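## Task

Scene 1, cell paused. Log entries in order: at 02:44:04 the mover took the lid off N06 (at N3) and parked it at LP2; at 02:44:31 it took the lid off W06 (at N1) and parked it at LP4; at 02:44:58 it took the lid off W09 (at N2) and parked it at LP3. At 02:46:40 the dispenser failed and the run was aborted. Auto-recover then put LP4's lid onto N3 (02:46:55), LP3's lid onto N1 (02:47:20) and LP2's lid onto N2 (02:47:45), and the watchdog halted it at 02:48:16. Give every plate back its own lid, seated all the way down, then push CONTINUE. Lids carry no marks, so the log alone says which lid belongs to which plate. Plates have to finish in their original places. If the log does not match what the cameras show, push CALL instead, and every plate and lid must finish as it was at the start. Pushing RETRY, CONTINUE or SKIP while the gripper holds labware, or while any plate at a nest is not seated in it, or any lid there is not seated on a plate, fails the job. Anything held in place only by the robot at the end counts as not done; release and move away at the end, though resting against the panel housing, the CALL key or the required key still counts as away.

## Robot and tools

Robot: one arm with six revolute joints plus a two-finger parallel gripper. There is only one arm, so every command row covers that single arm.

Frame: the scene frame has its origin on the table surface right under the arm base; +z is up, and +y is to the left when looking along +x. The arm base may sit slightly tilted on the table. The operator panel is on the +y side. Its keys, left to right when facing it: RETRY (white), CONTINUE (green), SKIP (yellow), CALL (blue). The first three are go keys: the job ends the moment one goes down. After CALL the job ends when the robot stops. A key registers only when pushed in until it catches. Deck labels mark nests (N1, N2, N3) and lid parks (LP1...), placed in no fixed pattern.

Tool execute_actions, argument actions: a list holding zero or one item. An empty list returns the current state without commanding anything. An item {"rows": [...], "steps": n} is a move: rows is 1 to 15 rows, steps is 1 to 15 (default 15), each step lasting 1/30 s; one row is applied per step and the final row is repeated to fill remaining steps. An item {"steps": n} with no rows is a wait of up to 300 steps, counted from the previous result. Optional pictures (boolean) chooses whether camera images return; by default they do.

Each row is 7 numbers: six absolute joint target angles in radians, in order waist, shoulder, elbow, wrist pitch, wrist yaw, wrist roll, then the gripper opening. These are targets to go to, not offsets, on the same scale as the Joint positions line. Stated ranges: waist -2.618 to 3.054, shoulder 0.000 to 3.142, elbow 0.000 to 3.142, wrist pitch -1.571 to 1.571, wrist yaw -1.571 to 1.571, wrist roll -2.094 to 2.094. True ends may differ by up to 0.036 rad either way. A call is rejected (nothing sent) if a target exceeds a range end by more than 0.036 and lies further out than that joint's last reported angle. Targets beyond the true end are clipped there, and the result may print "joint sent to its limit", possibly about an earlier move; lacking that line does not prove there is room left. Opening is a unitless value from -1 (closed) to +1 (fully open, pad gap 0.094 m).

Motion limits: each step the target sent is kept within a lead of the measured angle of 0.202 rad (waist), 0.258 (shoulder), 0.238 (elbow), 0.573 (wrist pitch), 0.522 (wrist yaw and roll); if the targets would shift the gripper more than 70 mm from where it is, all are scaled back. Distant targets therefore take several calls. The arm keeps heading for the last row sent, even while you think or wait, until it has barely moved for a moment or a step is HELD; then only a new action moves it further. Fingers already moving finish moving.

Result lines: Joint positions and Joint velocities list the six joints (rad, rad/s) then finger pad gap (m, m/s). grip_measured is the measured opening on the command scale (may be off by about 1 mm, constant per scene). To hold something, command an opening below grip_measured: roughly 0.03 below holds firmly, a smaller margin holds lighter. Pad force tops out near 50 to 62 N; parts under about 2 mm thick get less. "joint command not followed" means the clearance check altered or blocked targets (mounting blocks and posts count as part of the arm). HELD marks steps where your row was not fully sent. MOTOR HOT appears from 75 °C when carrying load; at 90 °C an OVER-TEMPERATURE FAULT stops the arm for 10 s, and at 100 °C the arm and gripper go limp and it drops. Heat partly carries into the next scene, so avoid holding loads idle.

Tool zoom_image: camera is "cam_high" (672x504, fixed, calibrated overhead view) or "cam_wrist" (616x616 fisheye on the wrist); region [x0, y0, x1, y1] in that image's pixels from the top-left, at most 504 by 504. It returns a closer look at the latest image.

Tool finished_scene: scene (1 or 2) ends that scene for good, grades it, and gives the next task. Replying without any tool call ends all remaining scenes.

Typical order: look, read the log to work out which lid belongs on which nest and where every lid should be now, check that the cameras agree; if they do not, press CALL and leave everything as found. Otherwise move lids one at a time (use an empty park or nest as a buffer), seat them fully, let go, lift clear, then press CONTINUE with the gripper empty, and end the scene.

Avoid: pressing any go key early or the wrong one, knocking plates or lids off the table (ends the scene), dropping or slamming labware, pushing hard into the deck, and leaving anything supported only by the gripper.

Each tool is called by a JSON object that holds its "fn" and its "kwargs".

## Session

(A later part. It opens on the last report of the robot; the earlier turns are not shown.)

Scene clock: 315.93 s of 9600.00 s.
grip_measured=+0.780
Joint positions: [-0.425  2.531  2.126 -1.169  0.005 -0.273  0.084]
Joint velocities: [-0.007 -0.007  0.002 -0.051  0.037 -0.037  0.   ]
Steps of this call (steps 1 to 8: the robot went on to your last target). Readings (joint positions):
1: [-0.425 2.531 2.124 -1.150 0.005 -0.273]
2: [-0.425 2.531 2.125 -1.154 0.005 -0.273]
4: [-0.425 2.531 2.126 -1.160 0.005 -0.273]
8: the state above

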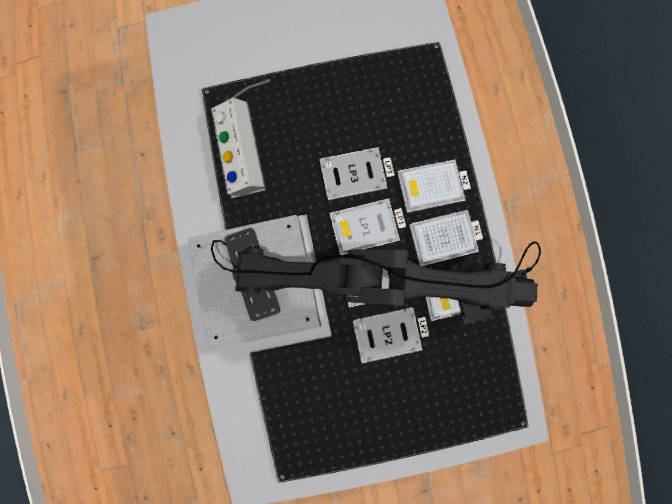

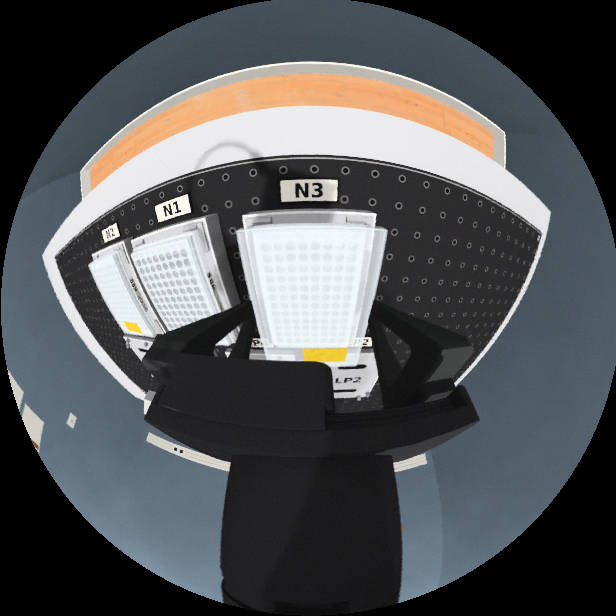

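{"fn": "execute_actions", "kwargs": {"actions": [{"rows": [[-0.420,2.515,2.126,-1.170,0.005,-0.268,0.74],[-0.414,2.505,2.124,-1.168,0.005,-0.262,0.74],[-0.407,2.495,2.120,-1.165,0.005,-0.255,0.74],[-0.399,2.485,2.115,-1.162,0.005,-0.247,0.74],[-0.390,2.475,2.109,-1.158,0.004,-0.238,0.74],[-0.380,2.465,2.102,-1.154,0.004,-0.228,0.74],[-0.369,2.456,2.095,-1.150,0.004,-0.217,0.74],[-0.357,2.447,2.088,-1.146,0.003,-0.205,0.74],[-0.345,2.439,2.081,-1.142,0.003,-0.193,0.74],[-0.332,2.432,2.074,-1.138,0.003,-0.180,0.74],[-0.319,2.426,2.067,-1.134,0.002,-0.167,0.74],[-0.306,2.421,2.060,-1.130,0.002,-0.154,0.74],[-0.293,2.417,2.053,-1.126,0.002,-0.141,0.74],[-0.280,2.414,2.046,-1.122,0.001,-0.128,0.74],[-0.267,2.412,2.039,-1.118,0.001,-0.115,0.74]], "steps": 15}], "pictures": false}}

{"fn": "execute_actions", "kwargs": {"actions": [{"rows": [[-0.254,2.41,2.032,-1.114,0.001,-0.102,0.74],[-0.241,2.41,2.025,-1.110,0.001,-0.089,0.74],[-0.228,2.41,2.018,-1.106,0,-0.076,0.74],[-0.215,2.41,2.011,-1.102,0,-0.063,0.74],[-0.203,2.41,2.004,-1.098,0,-0.051,0.74],[-0.191,2.41,1.997,-1.095,0,-0.039,0.74],[-0.180,2.41,1.990,-1.092,0,-0.028,0.74],[-0.170,2.41,1.984,-1.089,0,-0.018,0.74],[-0.161,2.41,1.978,-1.086,0,-0.009,0.74],[-0.153,2.41,1.973,-1.084,0,-0.001,0.74],[-0.147,2.41,1.969,-1.082,0,0.005,0.74],[-0.142,2.41,1.966,-1.081,0,0.010,0.74],[-0.138,2.41,1.964,-1.080,0,0.013,0.74],[-0.136,2.41,1.963,-1.080,0,0.015,0.74]], "steps": 15}], "pictures": false}}

{"fn": "execute_actions", "kwargs": {"actions": [{"steps": 12}]}}

{"fn": "zoom_image", "kwargs": {"camera": "cam_wrist", "region": [200, 200, 430, 370]}}

Scene clock: 331.07 s of 9600.00 s.
grip_measured=+0.780
Joint positions: [-0.297  2.449  2.061 -1.152  0.006 -0.171  0.084]
Joint velocities: [ 0.437 -0.188 -0.164  0.168 -0.022  0.344 -0.001]
Steps of this call (steps 1 to 30: the robot went on to your last target; steps 31 to 90: nothing new was sent; then 11.63 s passed at rest; steps 91 to 105: all 15 steps of this action). Readings (joint positions):
91: [-0.425 2.531 2.126 -1.173 0.005 -0.273]
92: [-0.425 2.531 2.126 -1.173 0.005 -0.273]
94: [-0.423 2.531 2.126 -1.173 0.005 -0.268]
98: [-0.398 2.510 2.102 -1.171 0.006 -0.243]
105: the state above

Scene clock: 331.57 s of 9600.00 s.
grip_measured=+0.780
Joint positions: [-0.138  2.436  1.97  -1.109  0.003 -0.013  0.084]
Joint velocities: [ 0.09   0.002 -0.022  0.022 -0.022  0.139 -0.001]
Steps of this call (steps 1 to 15: all 15 steps of this action). Readings (joint positions):
1: [-0.281 2.444 2.056 -1.147 0.006 -0.159]
2: [-0.267 2.440 2.050 -1.143 0.006 -0.147]
4: [-0.239 2.436 2.037 -1.134 0.005 -0.122]
8: [-0.192 2.436 2.003 -1.120 0.005 -0.074]
15: the state above

Scene clock: 331.97 s of 9600.00 s.
grip_measured=+0.780
Joint positions: [-0.135  2.436  1.97  -1.102  0.002  0.007  0.084]
Joint velocities: [-0.017  0.007  0.007 -0.037 -0.007  0.022 -0.001]
Steps of this call (steps 1 to 12: the robot went on to your last target). Readings (joint positions):
1: [-0.136 2.436 1.970 -1.108 0.002 -0.009]
2: [-0.135 2.436 1.970 -1.107 0.002 -0.006]
4: [-0.135 2.436 1.970 -1.105 0.002 -0.000]
8: [-0.135 2.436 1.970 -1.102 0.002 0.005]
12: the state above

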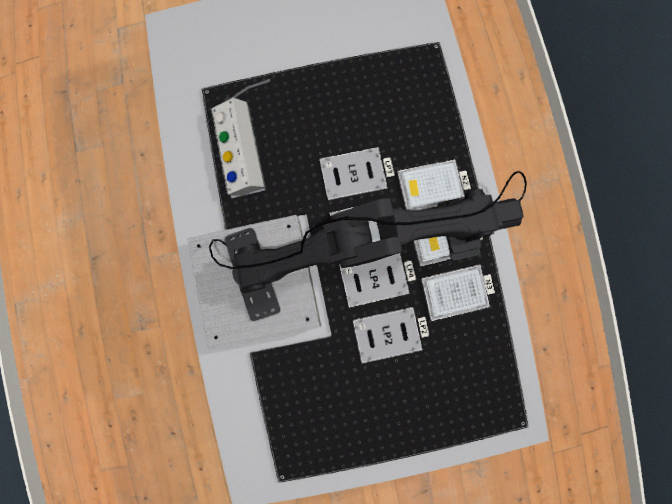

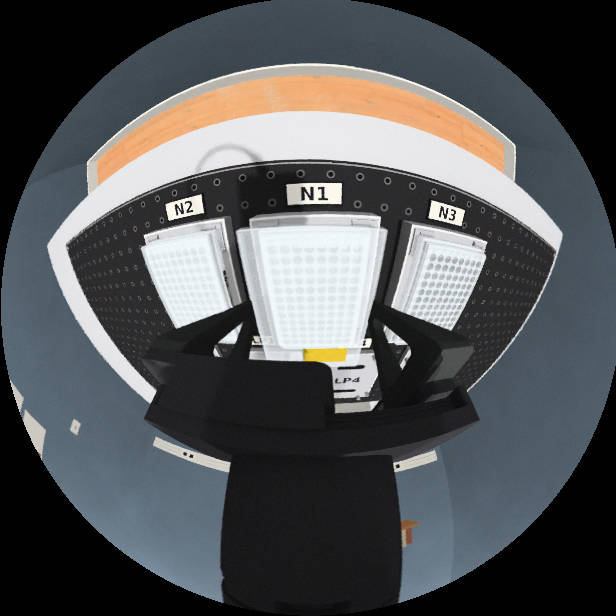

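Region (200, 200, 430, 370) of cam_wrist's 616x616 image, scaled by 2.191, with more detail than that image has; it fills the top 373 rows of this view, and the rest is white.

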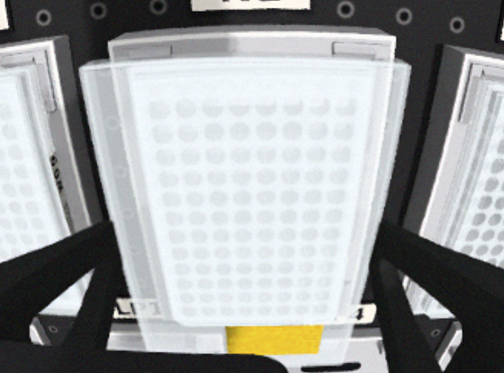

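{"fn": "execute_actions", "kwargs": {"actions": [{"rows": [[-0.145,2.436,1.960,-1.090,0.002,0.007,0.74],[-0.150,2.436,1.952,-1.080,0.002,0.007,0.74],[-0.150,2.436,1.944,-1.071,0.002,0.007,0.74],[-0.150,2.436,1.936,-1.062,0.002,0.007,0.74],[-0.150,2.436,1.928,-1.053,0.002,0.007,0.74],[-0.150,2.436,1.920,-1.044,0.002,0.007,0.74],[-0.150,2.436,1.912,-1.035,0.002,0.007,0.74],[-0.150,2.436,1.904,-1.026,0.002,0.007,0.74],[-0.150,2.436,1.897,-1.018,0.002,0.007,0.74],[-0.150,2.436,1.891,-1.011,0.002,0.007,0.74],[-0.150,2.436,1.886,-1.006,0.002,0.007,0.74],[-0.150,2.436,1.882,-1.002,0.002,0.007,0.74],[-0.150,2.436,1.880,-1.000,0.002,0.007,0.74]], "steps": 15}], "pictures": false}}

{"fn": "execute_actions", "kwargs": {"actions": [{"steps": 12}]}}

{"fn": "zoom_image", "kwargs": {"camera": "cam_wrist", "region": [200, 200, 430, 370]}}

Scene clock: 341.63 s of 9600.00 s.
grip_measured=+0.780
Joint positions: [-0.143  2.436  1.886 -1.038  0.002  0.008  0.084]
Joint velocities: [-0.002 -0.012 -0.037  0.081 -0.037 -0.022  0.   ]
Steps of this call (steps 1 to 30: the robot went on to your last target; steps 31 to 90: nothing new was sent; then 6.17 s passed at rest; steps 91 to 105: all 15 steps of this action). Readings (joint positions):
91: [-0.135 2.436 1.970 -1.101 0.002 0.008]
92: [-0.135 2.436 1.968 -1.100 0.002 0.008]
94: [-0.137 2.436 1.960 -1.094 0.002 0.008]
98: [-0.142 2.436 1.925 -1.073 0.002 0.008]
105: the state above

Scene clock: 342.03 s of 9600.00 s.
grip_measured=+0.780
Joint positions: [-0.143  2.436  1.886 -1.022  0.002  0.008  0.084]
Joint velocities: [ 0.002  0.007 -0.017 -0.051 -0.007  0.007  0.001]
Steps of this call (steps 1 to 12: the robot went on to your last target). Readings (joint positions):
1: [-0.143 2.436 1.886 -1.035 0.002 0.008]
2: [-0.143 2.436 1.886 -1.033 0.002 0.008]
4: [-0.143 2.436 1.886 -1.028 0.002 0.008]
8: [-0.143 2.436 1.886 -1.023 0.002 0.008]
12: the state above

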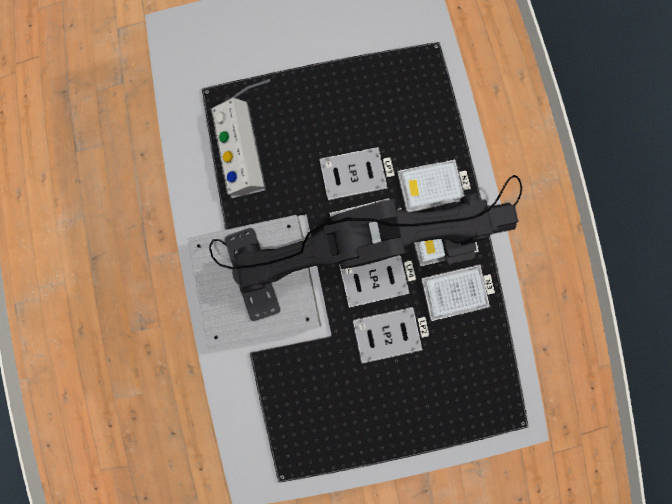

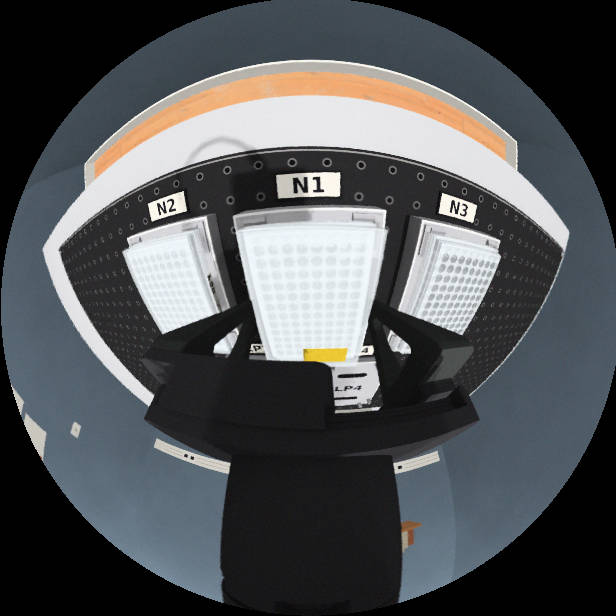

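Region (200, 200, 430, 370) of cam_wrist's 616x616 image, scaled by 2.191, with more detail than that image has; it fills the top 373 rows of this view, and the rest is white.

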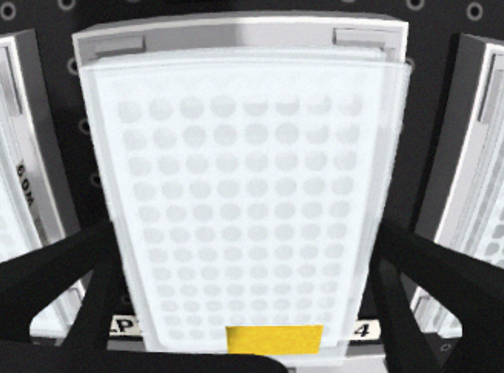

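{"fn": "execute_actions", "kwargs": {"actions": [{"rows": [[-0.143,2.436,1.886,-1.010,0.002,-0.005,0.74],[-0.143,2.436,1.886,-1.000,0.002,-0.015,0.74],[-0.143,2.436,1.886,-0.996,0.002,-0.024,0.74]], "steps": 15}], "pictures": false}}

{"fn": "execute_actions", "kwargs": {"actions": [{"steps": 6}]}}

{"fn": "zoom_image", "kwargs": {"camera": "cam_wrist", "region": [200, 200, 430, 370]}}

Scene clock: 351.20 s of 9600.00 s.
grip_measured=+0.780
Joint positions: [-0.143  2.436  1.886 -1.017  0.002 -0.016  0.084]
Joint velocities: [-0.002 -0.002  0.007 -0.037  0.022  0.007 -0.001]
Steps of this call (steps 1 to 30: the robot went on to your last target; steps 31 to 90: nothing new was sent; then 5.67 s passed at rest; steps 91 to 105: all 15 steps of this action). Readings (joint positions):
91: [-0.143 2.436 1.886 -1.021 0.002 0.008]
92: [-0.143 2.436 1.886 -1.021 0.002 0.005]
94: [-0.143 2.436 1.886 -1.020 0.002 -0.003]
98: [-0.143 2.436 1.886 -1.018 0.002 -0.011]
105: the state above

Scene clock: 351.40 s of 9600.00 s.
grip_measured=+0.780
Joint positions: [-0.143  2.436  1.886 -1.017  0.002 -0.017  0.084]
Joint velocities: [-0.007  0.012  0.002 -0.022 -0.066 -0.022  0.   ]
Steps of this call (steps 1 to 6: the robot went on to your last target). Readings (joint positions):
1: [-0.143 2.436 1.886 -1.017 0.002 -0.016]
2: [-0.143 2.436 1.886 -1.017 0.002 -0.016]
4: [-0.143 2.436 1.886 -1.017 0.002 -0.017]
6: the state above

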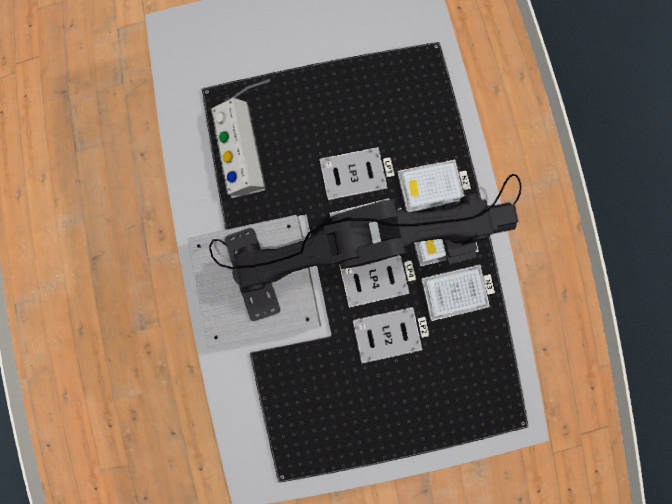

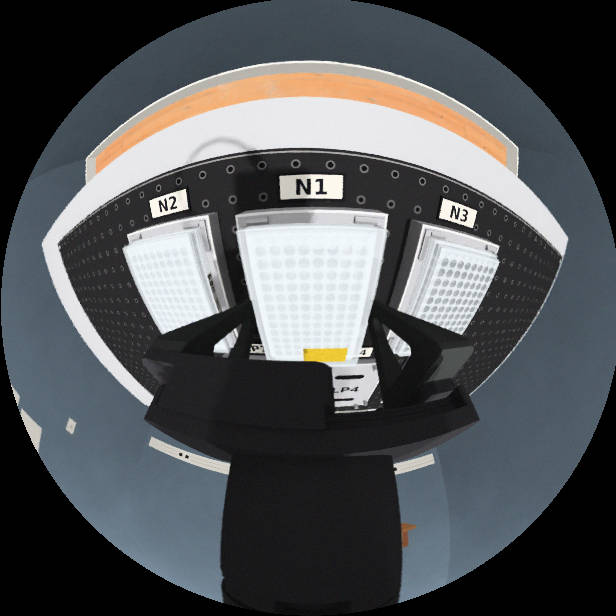

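Region (200, 200, 430, 370) of cam_wrist's 616x616 image, scaled by 2.191, with more detail than that image has; it fills the top 373 rows of this view, and the rest is white.

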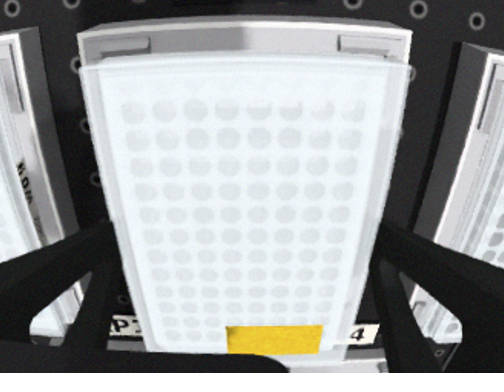

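{"fn": "execute_actions", "kwargs": {"actions": [{"rows": [[-0.143,2.436,1.886,-1.010,0.008,-0.017,0.74],[-0.143,2.436,1.886,-1.005,0.012,-0.017,0.74],[-0.143,2.436,1.880,-1.000,0.012,-0.017,0.74],[-0.143,2.436,1.875,-0.995,0.012,-0.017,0.74],[-0.143,2.436,1.871,-0.990,0.012,-0.017,0.74],[-0.143,2.436,1.867,-0.986,0.012,-0.017,0.74],[-0.143,2.436,1.864,-0.982,0.012,-0.017,0.74],[-0.143,2.436,1.861,-0.978,0.012,-0.017,0.74],[-0.143,2.436,1.858,-0.975,0.012,-0.017,0.74]], "steps": 15}], "pictures": false}}

{"fn": "execute_actions", "kwargs": {"actions": [{"steps": 10}]}}

{"fn": "zoom_image", "kwargs": {"camera": "cam_wrist", "region": [200, 200, 430, 370]}}

Scene clock: 356.80 s of 9600.00 s.
grip_measured=+0.780
Joint positions: [-0.143  2.436  1.864 -1.001  0.006 -0.017  0.084]
Joint velocities: [ 0.002 -0.002 -0.002  0.022 -0.095 -0.007 -0.   ]
Steps of this call (steps 1 to 15: the robot went on to your last target; steps 16 to 90: nothing new was sent; then 1.90 s passed at rest; steps 91 to 105: all 15 steps of this action). Readings (joint positions):
91: [-0.143 2.436 1.886 -1.017 0.002 -0.017]
92: [-0.143 2.436 1.886 -1.017 0.003 -0.017]
94: [-0.143 2.436 1.886 -1.017 0.004 -0.017]
98: [-0.143 2.436 1.878 -1.008 0.005 -0.017]
105: the state above

Scene clock: 357.13 s of 9600.00 s.
grip_measured=+0.780
Joint positions: [-0.143  2.436  1.864 -0.998  0.006 -0.017  0.084]
Joint velocities: [ 0.017 -0.002 -0.007  0.007 -0.022 -0.066  0.   ]
Steps of this call (steps 1 to 10: the robot went on to your last target). Readings (joint positions):
1: [-0.143 2.436 1.864 -0.999 0.006 -0.017]
2: [-0.143 2.436 1.864 -0.999 0.006 -0.017]
4: [-0.143 2.436 1.864 -0.998 0.006 -0.017]
8: [-0.143 2.436 1.864 -0.998 0.006 -0.017]
10: the state above

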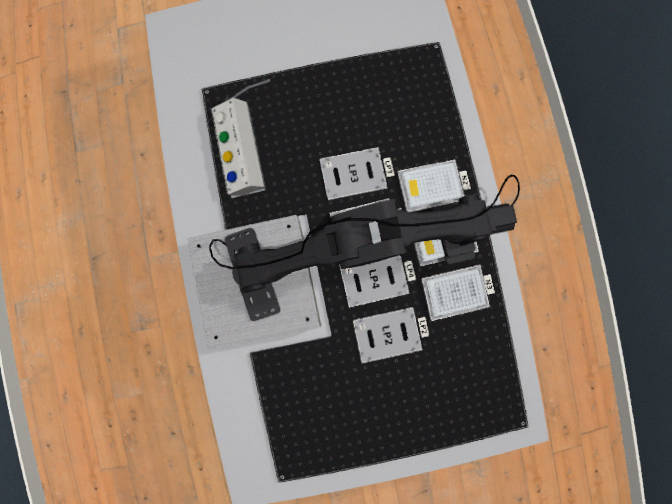

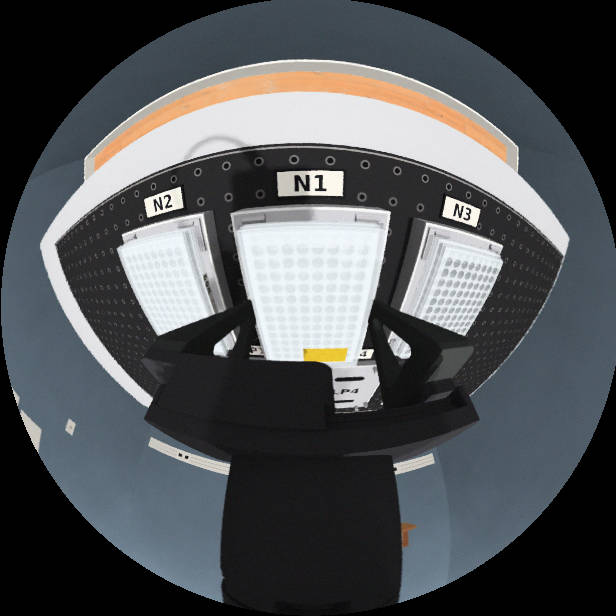

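Region (200, 200, 430, 370) of cam_wrist's 616x616 image, scaled by 2.191, with more detail than that image has; it fills the top 373 rows of this view, and the rest is white.

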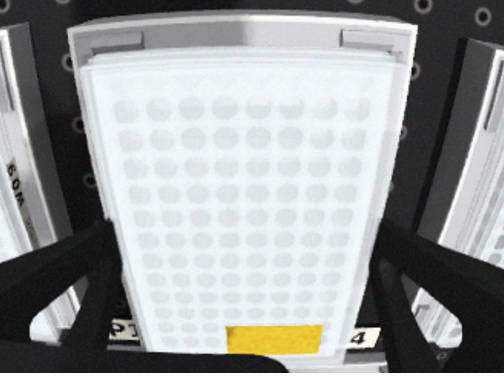

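{"fn": "execute_actions", "kwargs": {"actions": [{"rows": [[-0.143,2.436,1.864,-0.998,0.006,-0.017,0.76],[-0.143,2.436,1.864,-0.998,0.006,-0.017,0.78],[-0.143,2.436,1.864,-0.998,0.006,-0.017,0.80],[-0.143,2.436,1.864,-0.998,0.006,-0.017,0.82],[-0.143,2.436,1.864,-0.998,0.006,-0.017,0.85],[-0.143,2.436,1.864,-0.998,0.006,-0.017,0.88],[-0.143,2.436,1.864,-0.998,0.006,-0.017,0.92],[-0.143,2.436,1.864,-0.998,0.006,-0.017,0.96],[-0.143,2.436,1.864,-0.998,0.006,-0.017,1.0]], "steps": 15}]}}

{"fn": "zoom_image", "kwargs": {"camera": "cam_wrist", "region": [200, 200, 430, 370]}}

Scene clock: 361.37 s of 9600.00 s.
grip_measured=+1.000
Joint positions: [-0.143  2.436  1.864 -0.998  0.006 -0.017  0.094]
Joint velocities: [-0.002 -0.017 -0.012 -0.051 -0.022  0.007  0.   ]
Steps of this call (steps 1 to 15: the robot went on to your last target; steps 16 to 90: nothing new was sent; then 0.73 s passed at rest; steps 91 to 105: all 15 steps of this action). Readings (joint positions):
91: [-0.143 2.436 1.864 -0.998 0.006 -0.017]
92: [-0.143 2.436 1.864 -0.998 0.006 -0.017]
94: [-0.143 2.436 1.864 -0.998 0.006 -0.017]
98: [-0.143 2.436 1.864 -0.998 0.006 -0.017]
105: the state above

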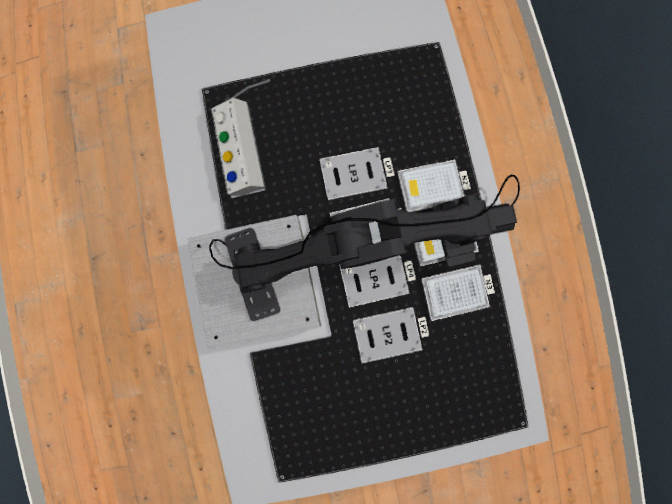

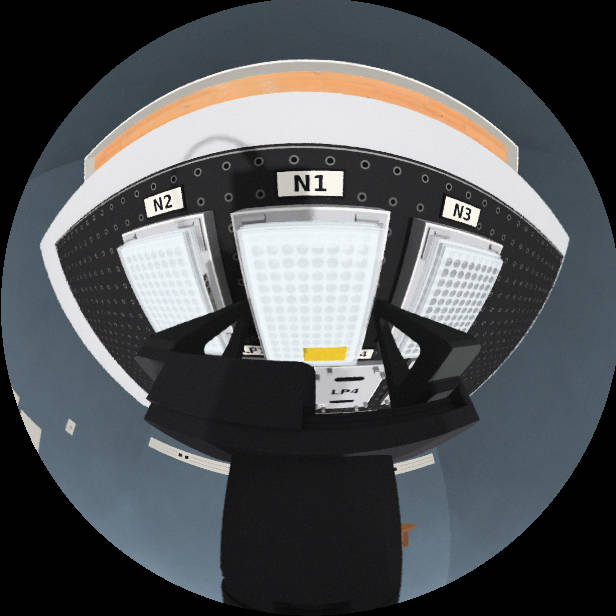

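Region (200, 200, 430, 370) of cam_wrist's 616x616 image, scaled by 2.191, with more detail than that image has; it fills the top 373 rows of this view, and the rest is white.

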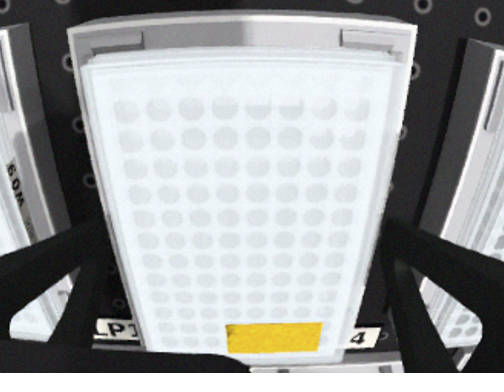

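{"fn": "execute_actions", "kwargs": {"actions": [{"rows": [[-0.143,2.436,1.88,-1.01,0.006,-0.017,1],[-0.143,2.436,1.892,-1.022,0.006,-0.017,1],[-0.143,2.436,1.904,-1.034,0.006,-0.017,1],[-0.143,2.436,1.916,-1.046,0.006,-0.017,1],[-0.143,2.436,1.928,-1.058,0.006,-0.017,1],[-0.143,2.436,1.94,-1.07,0.006,-0.017,1],[-0.143,2.436,1.95,-1.08,0.006,-0.017,1],[-0.142,2.436,1.9505,-1.091,0.006,-0.016,1],[-0.140,2.437,1.952,-1.092,0.006,-0.014,1],[-0.136,2.438,1.954,-1.093,0.006,-0.010,1],[-0.131,2.440,1.957,-1.094,0.006,-0.006,1],[-0.124,2.442,1.961,-1.096,0.006,0.0,1],[-0.117,2.445,1.966,-1.098,0.006,0.007,1],[-0.108,2.448,1.971,-1.100,0.006,0.015,1],[-0.098,2.451,1.977,-1.102,0.006,0.024,1]], "steps": 15}], "pictures": false}}

{"fn": "execute_actions", "kwargs": {"actions": [{"rows": [[-0.088,2.455,1.983,-1.105,0.006,0.034,1],[-0.077,2.459,1.990,-1.108,0.006,0.044,1],[-0.065,2.463,1.997,-1.111,0.006,0.055,1],[-0.053,2.467,2.004,-1.114,0.006,0.067,1],[-0.040,2.472,2.012,-1.117,0.006,0.078,1],[-0.027,2.476,2.020,-1.121,0.006,0.090,1],[-0.014,2.481,2.028,-1.124,0.006,0.103,1],[-0.0005,2.4855,2.036,-1.1275,0.006,0.115,1],[0.013,2.490,2.044,-1.131,0.006,0.127,1],[0.026,2.495,2.052,-1.134,0.006,0.140,1],[0.039,2.499,2.060,-1.138,0.006,0.152,1],[0.052,2.504,2.068,-1.141,0.006,0.163,1],[0.064,2.508,2.075,-1.144,0.006,0.175,1],[0.076,2.512,2.082,-1.147,0.006,0.186,1],[0.087,2.516,2.089,-1.150,0.006,0.196,1]], "steps": 15}], "pictures": false}}

{"fn": "execute_actions", "kwargs": {"actions": [{"rows": [[0.097,2.520,2.095,-1.153,0.006,0.206,1],[0.107,2.523,2.101,-1.155,0.006,0.215,1],[0.116,2.526,2.106,-1.157,0.006,0.223,1],[0.123,2.529,2.111,-1.159,0.006,0.230,1],[0.130,2.531,2.115,-1.161,0.006,0.236,1],[0.135,2.533,2.118,-1.162,0.006,0.240,1],[0.139,2.534,2.120,-1.163,0.006,0.244,1],[0.141,2.535,2.1215,-1.164,0.006,0.246,1],[0.142,2.535,2.122,-1.164,0.006,0.247,1]], "steps": 15}], "pictures": false}}

{"fn": "execute_actions", "kwargs": {"actions": [{"steps": 8}]}}

{"fn": "zoom_image", "kwargs": {"camera": "cam_wrist", "region": [200, 200, 430, 370]}}

Scene clock: 383.47 s of 9600.00 s.
grip_measured=+1.000
Joint positions: [-0.132  2.437  1.94  -1.072  0.006 -0.003  0.094]
Joint velocities: [ 0.164  0.037  0.125 -0.139  0.007  0.139  0.   ]
Steps of this call (steps 1 to 15: the robot went on to your last target; steps 16 to 90: nothing new was sent; then 18.60 s passed at rest; steps 91 to 105: all 15 steps of this action). Readings (joint positions):
91: [-0.143 2.436 1.864 -0.998 0.006 -0.017]
92: [-0.143 2.436 1.864 -0.998 0.006 -0.017]
94: [-0.143 2.436 1.871 -1.009 0.006 -0.017]
98: [-0.143 2.436 1.911 -1.042 0.006 -0.017]
105: the state above

Scene clock: 383.97 s of 9600.00 s.
grip_measured=+1.000
Joint positions: [ 0.063  2.503  2.05  -1.119  0.007  0.142  0.094]
Joint velocities: [ 0.325  0.12   0.203 -0.051  0.051  0.227  0.   ]
Steps of this call (steps 1 to 15: all 15 steps of this action). Readings (joint positions):
1: [-0.125 2.439 1.945 -1.077 0.007 0.003]
2: [-0.115 2.442 1.952 -1.080 0.007 0.009]
4: [-0.092 2.449 1.966 -1.086 0.007 0.025]
8: [-0.034 2.469 1.997 -1.097 0.007 0.064]
15: the state above

Scene clock: 384.47 s of 9600.00 s.
grip_measured=+1.000
Joint positions: [ 0.143  2.527  2.094 -1.146  0.006  0.235  0.094]
Joint velocities: [-0.007  0.002  0.007 -0.081 -0.007  0.007  0.   ]
Steps of this call (steps 1 to 15: all 15 steps of this action). Readings (joint positions):
1: [0.075 2.507 2.056 -1.122 0.007 0.153]
2: [0.086 2.511 2.063 -1.125 0.007 0.164]
4: [0.106 2.517 2.075 -1.130 0.007 0.184]
8: [0.134 2.526 2.090 -1.138 0.007 0.214]
15: the state above

Scene clock: 384.73 s of 9600.00 s.
grip_measured=+1.000
Joint positions: [ 0.143  2.527  2.094 -1.147  0.006  0.24   0.094]
Joint velocities: [-0.007  0.002  0.007 -0.081  0.007 -0.022  0.   ]
Steps of this call (steps 1 to 8: the robot went on to your last target). Readings (joint positions):
1: [0.143 2.527 2.094 -1.146 0.006 0.236]
2: [0.143 2.527 2.094 -1.146 0.006 0.237]
4: [0.143 2.527 2.094 -1.147 0.006 0.238]
8: the state above

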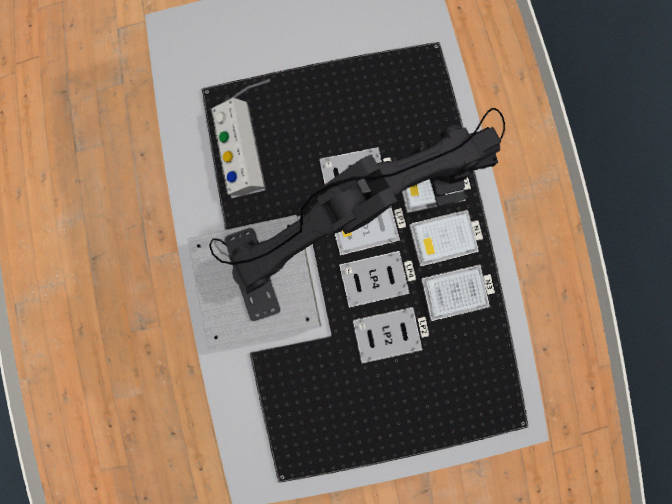

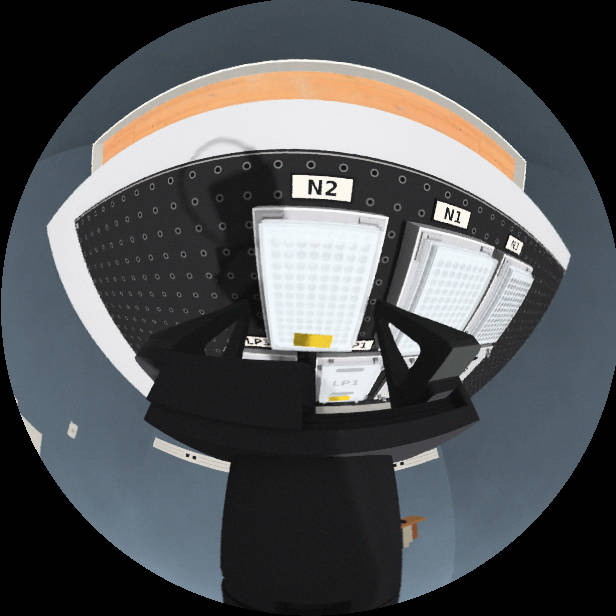

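Region (200, 200, 430, 370) of cam_wrist's 616x616 image, scaled by 2.191, with more detail than that image has; it fills the top 373 rows of this view, and the rest is white.

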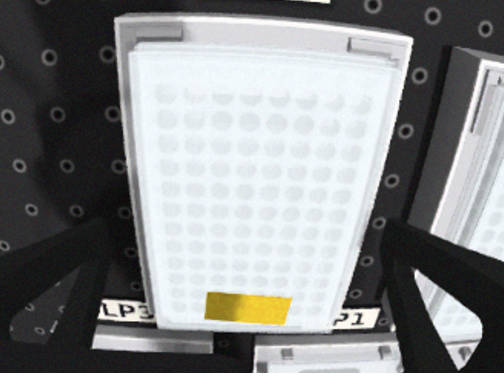

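{"fn": "execute_actions", "kwargs": {"actions": [{"rows": [[0.135,2.527,2.086,-1.135,0.006,0.25,1],[0.130,2.527,2.080,-1.126,0.006,0.26,1],[0.127,2.527,2.074,-1.117,0.006,0.27,1],[0.127,2.527,2.068,-1.108,0.006,0.28,1],[0.127,2.527,2.062,-1.100,0.006,0.288,1],[0.127,2.527,2.056,-1.092,0.006,0.295,1],[0.127,2.527,2.050,-1.084,0.006,0.300,1],[0.127,2.527,2.045,-1.077,0.006,0.303,1],[0.127,2.527,2.041,-1.072,0.006,0.303,1],[0.127,2.527,2.038,-1.068,0.006,0.303,1]], "steps": 15}], "pictures": false}}

{"fn": "execute_actions", "kwargs": {"actions": [{"steps": 10}]}}

{"fn": "zoom_image", "kwargs": {"camera": "cam_wrist", "region": [200, 200, 430, 370]}}

Scene clock: 389.93 s of 9600.00 s.
grip_measured=+1.000
Joint positions: [ 0.134  2.527  2.044 -1.098  0.006  0.292  0.094]
Joint velocities: [ 0.007 -0.007 -0.002  0.007 -0.037  0.066  0.   ]
Steps of this call (steps 1 to 15: the robot went on to your last target; steps 16 to 90: nothing new was sent; then 1.70 s passed at rest; steps 91 to 105: all 15 steps of this action). Readings (joint positions):
91: [0.143 2.527 2.094 -1.147 0.006 0.241]
92: [0.142 2.527 2.094 -1.147 0.006 0.243]
94: [0.141 2.527 2.089 -1.142 0.006 0.251]
98: [0.136 2.527 2.063 -1.121 0.006 0.274]
105: the state above

Scene clock: 390.27 s of 9600.00 s.
grip_measured=+1.000
Joint positions: [ 0.134  2.527  2.044 -1.089  0.006  0.296  0.094]
Joint velocities: [-0.007 -0.012  0.002  0.007 -0.007  0.066  0.   ]
Steps of this call (steps 1 to 10: the robot went on to your last target). Readings (joint positions):
1: [0.134 2.527 2.044 -1.096 0.006 0.293]
2: [0.134 2.527 2.044 -1.094 0.006 0.293]
4: [0.134 2.527 2.044 -1.092 0.006 0.295]
8: [0.134 2.527 2.044 -1.090 0.006 0.296]
10: the state above

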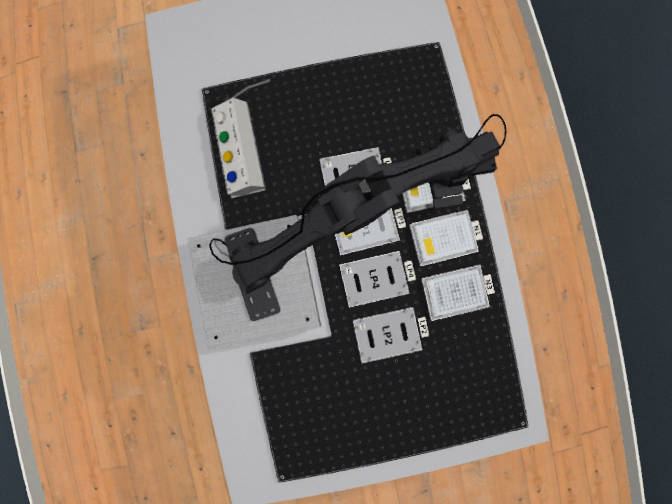

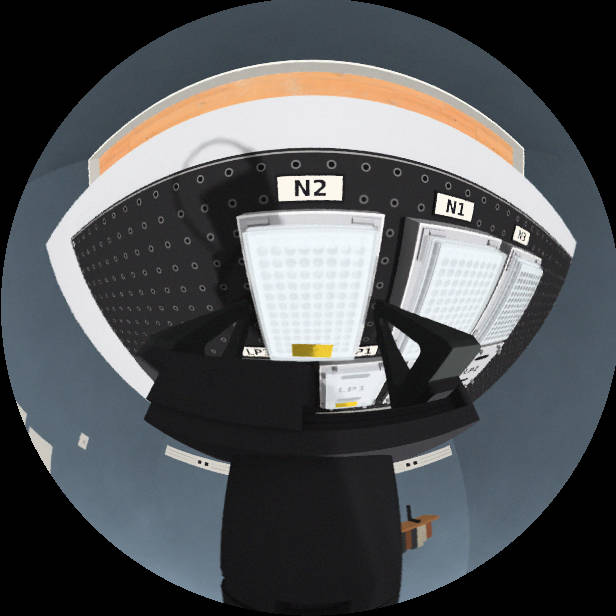

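Region (200, 200, 430, 370) of cam_wrist's 616x616 image, scaled by 2.191, with more detail than that image has; it fills the top 373 rows of this view, and the rest is white.

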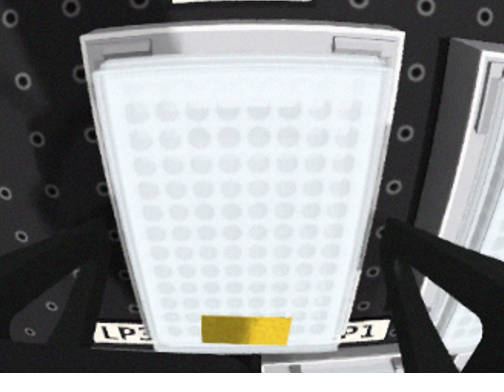

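{"fn": "execute_actions", "kwargs": {"actions": [{"rows": [[0.134,2.527,2.036,-1.078,0.006,0.296,1],[0.134,2.527,2.030,-1.070,0.006,0.296,1],[0.134,2.527,2.024,-1.062,0.006,0.296,1],[0.134,2.527,2.018,-1.054,0.006,0.296,1],[0.134,2.527,2.012,-1.046,0.006,0.296,1],[0.134,2.527,2.006,-1.039,0.006,0.296,1],[0.134,2.527,2.001,-1.033,0.006,0.296,1],[0.134,2.527,1.997,-1.028,0.006,0.296,1],[0.134,2.527,1.994,-1.025,0.006,0.296,1],[0.134,2.527,1.993,-1.023,0.006,0.296,1]], "steps": 15}], "pictures": false}}

{"fn": "execute_actions", "kwargs": {"actions": [{"steps": 10}]}}

{"fn": "zoom_image", "kwargs": {"camera": "cam_wrist", "region": [200, 200, 430, 370]}}

Scene clock: 394.60 s of 9600.00 s.
grip_measured=+1.000
Joint positions: [ 0.134  2.527  1.999 -1.051  0.006  0.296  0.094]
Joint velocities: [ 0.002 -0.007 -0.007  0.037  0.007 -0.022  0.   ]
Steps of this call (steps 1 to 15: the robot went on to your last target; steps 16 to 90: nothing new was sent; then 0.83 s passed at rest; steps 91 to 105: all 15 steps of this action). Readings (joint positions):
91: [0.134 2.527 2.044 -1.089 0.006 0.296]
92: [0.134 2.527 2.044 -1.089 0.006 0.296]
94: [0.134 2.527 2.039 -1.084 0.006 0.296]
98: [0.134 2.527 2.014 -1.067 0.006 0.296]
105: the state above

Scene clock: 394.93 s of 9600.00 s.
grip_measured=+1.000
Joint positions: [ 0.134  2.527  1.999 -1.044  0.006  0.296  0.094]
Joint velocities: [ 0.002 -0.007 -0.002  0.051  0.11  -0.007  0.   ]
Steps of this call (steps 1 to 10: the robot went on to your last target). Readings (joint positions):
1: [0.134 2.527 1.999 -1.049 0.006 0.296]
2: [0.134 2.527 1.999 -1.048 0.006 0.296]
4: [0.134 2.527 1.999 -1.047 0.006 0.296]
8: [0.134 2.527 1.999 -1.045 0.006 0.296]
10: the state above

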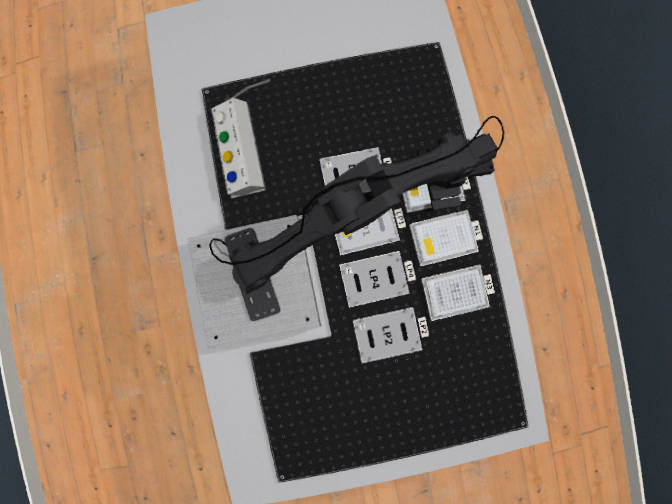

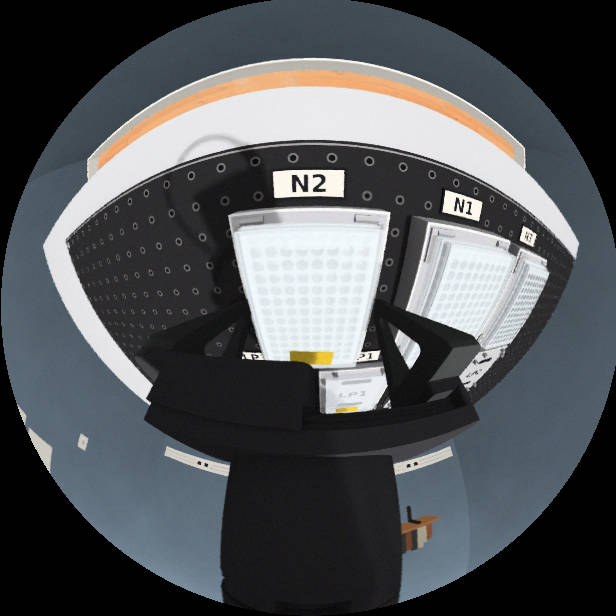

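Region (200, 200, 430, 370) of cam_wrist's 616x616 image, scaled by 2.191, with more detail than that image has; it fills the top 373 rows of this view, and the rest is white.

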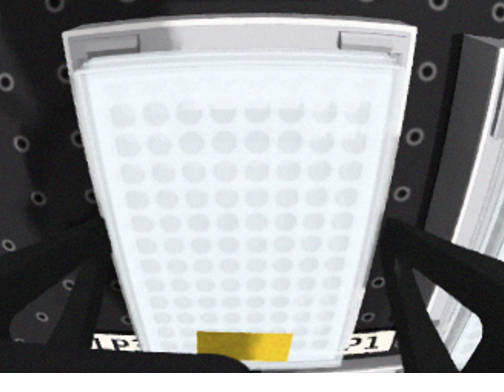

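{"fn": "execute_actions", "kwargs": {"actions": [{"rows": [[0.134,2.527,1.999,-1.044,0.006,0.296,0.96],[0.134,2.527,1.999,-1.044,0.006,0.296,0.93],[0.134,2.527,1.999,-1.044,0.006,0.296,0.90],[0.134,2.527,1.999,-1.044,0.006,0.296,0.88],[0.134,2.527,1.999,-1.044,0.006,0.296,0.86],[0.134,2.527,1.999,-1.044,0.006,0.296,0.84],[0.134,2.527,1.999,-1.044,0.006,0.296,0.82],[0.134,2.527,1.999,-1.044,0.006,0.296,0.81],[0.134,2.527,1.999,-1.044,0.006,0.296,0.80],[0.134,2.527,1.999,-1.044,0.006,0.296,0.79],[0.134,2.527,1.999,-1.044,0.006,0.296,0.78],[0.134,2.527,1.999,-1.044,0.006,0.296,0.77],[0.134,2.527,1.999,-1.044,0.006,0.296,0.76],[0.134,2.527,1.999,-1.044,0.006,0.296,0.75],[0.134,2.527,1.999,-1.044,0.006,0.296,0.74]], "steps": 15}], "pictures": false}}

{"fn": "execute_actions", "kwargs": {"actions": [{"steps": 8}]}}

{"fn": "zoom_image", "kwargs": {"camera": "cam_wrist", "region": [200, 200, 430, 370]}}

Scene clock: 398.73 s of 9600.00 s.
grip_measured=+0.782
Joint positions: [ 0.134  2.527  1.999 -1.044  0.006  0.296  0.084]
Joint velocities: [-0.007  0.002  0.007  0.007 -0.095 -0.051 -0.001]
Steps of this call (steps 1 to 15: the robot went on to your last target; steps 16 to 90: nothing new was sent; then 0.30 s passed at rest; steps 91 to 105: all 15 steps of this action). Readings (joint positions):
91: [0.134 2.527 1.999 -1.044 0.006 0.296]
92: [0.134 2.527 1.999 -1.044 0.006 0.296]
94: [0.134 2.527 1.999 -1.044 0.006 0.296]
98: [0.134 2.527 1.999 -1.044 0.006 0.296]
105: the state above

Scene clock: 399.00 s of 9600.00 s.
grip_measured=+0.782
Joint positions: [ 0.134  2.527  1.999 -1.044  0.006  0.296  0.084]
Joint velocities: [-0.002 -0.007  0.002 -0.051 -0.051  0.037 -0.   ]
Steps of this call (steps 1 to 8: the robot went on to your last target). Readings (joint positions):
1: [0.134 2.527 1.999 -1.044 0.006 0.296]
2: [0.134 2.527 1.999 -1.044 0.006 0.296]
4: [0.134 2.527 1.999 -1.044 0.006 0.296]
8: the state above

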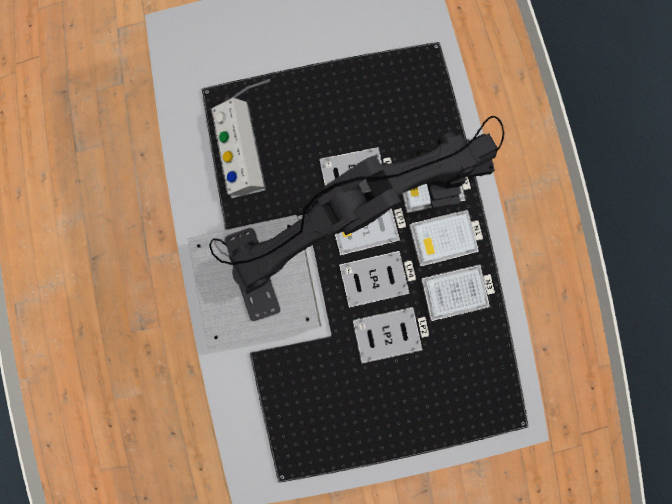

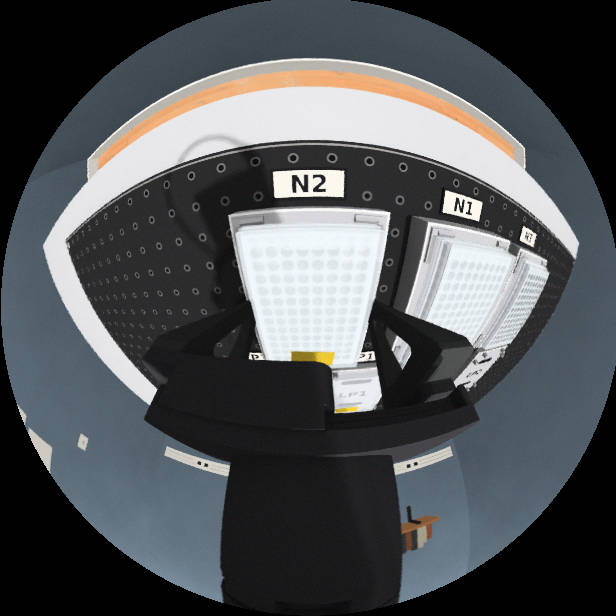

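Region (200, 200, 430, 370) of cam_wrist's 616x616 image, scaled by 2.191, with more detail than that image has; it fills the top 373 rows of this view, and the rest is white.

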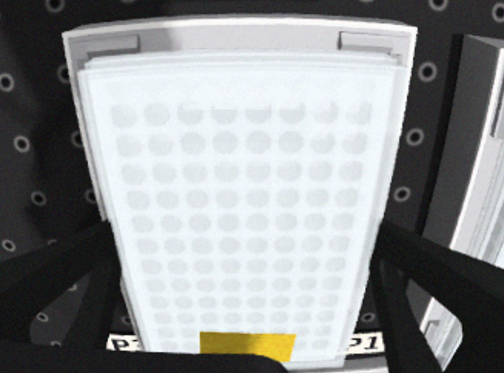

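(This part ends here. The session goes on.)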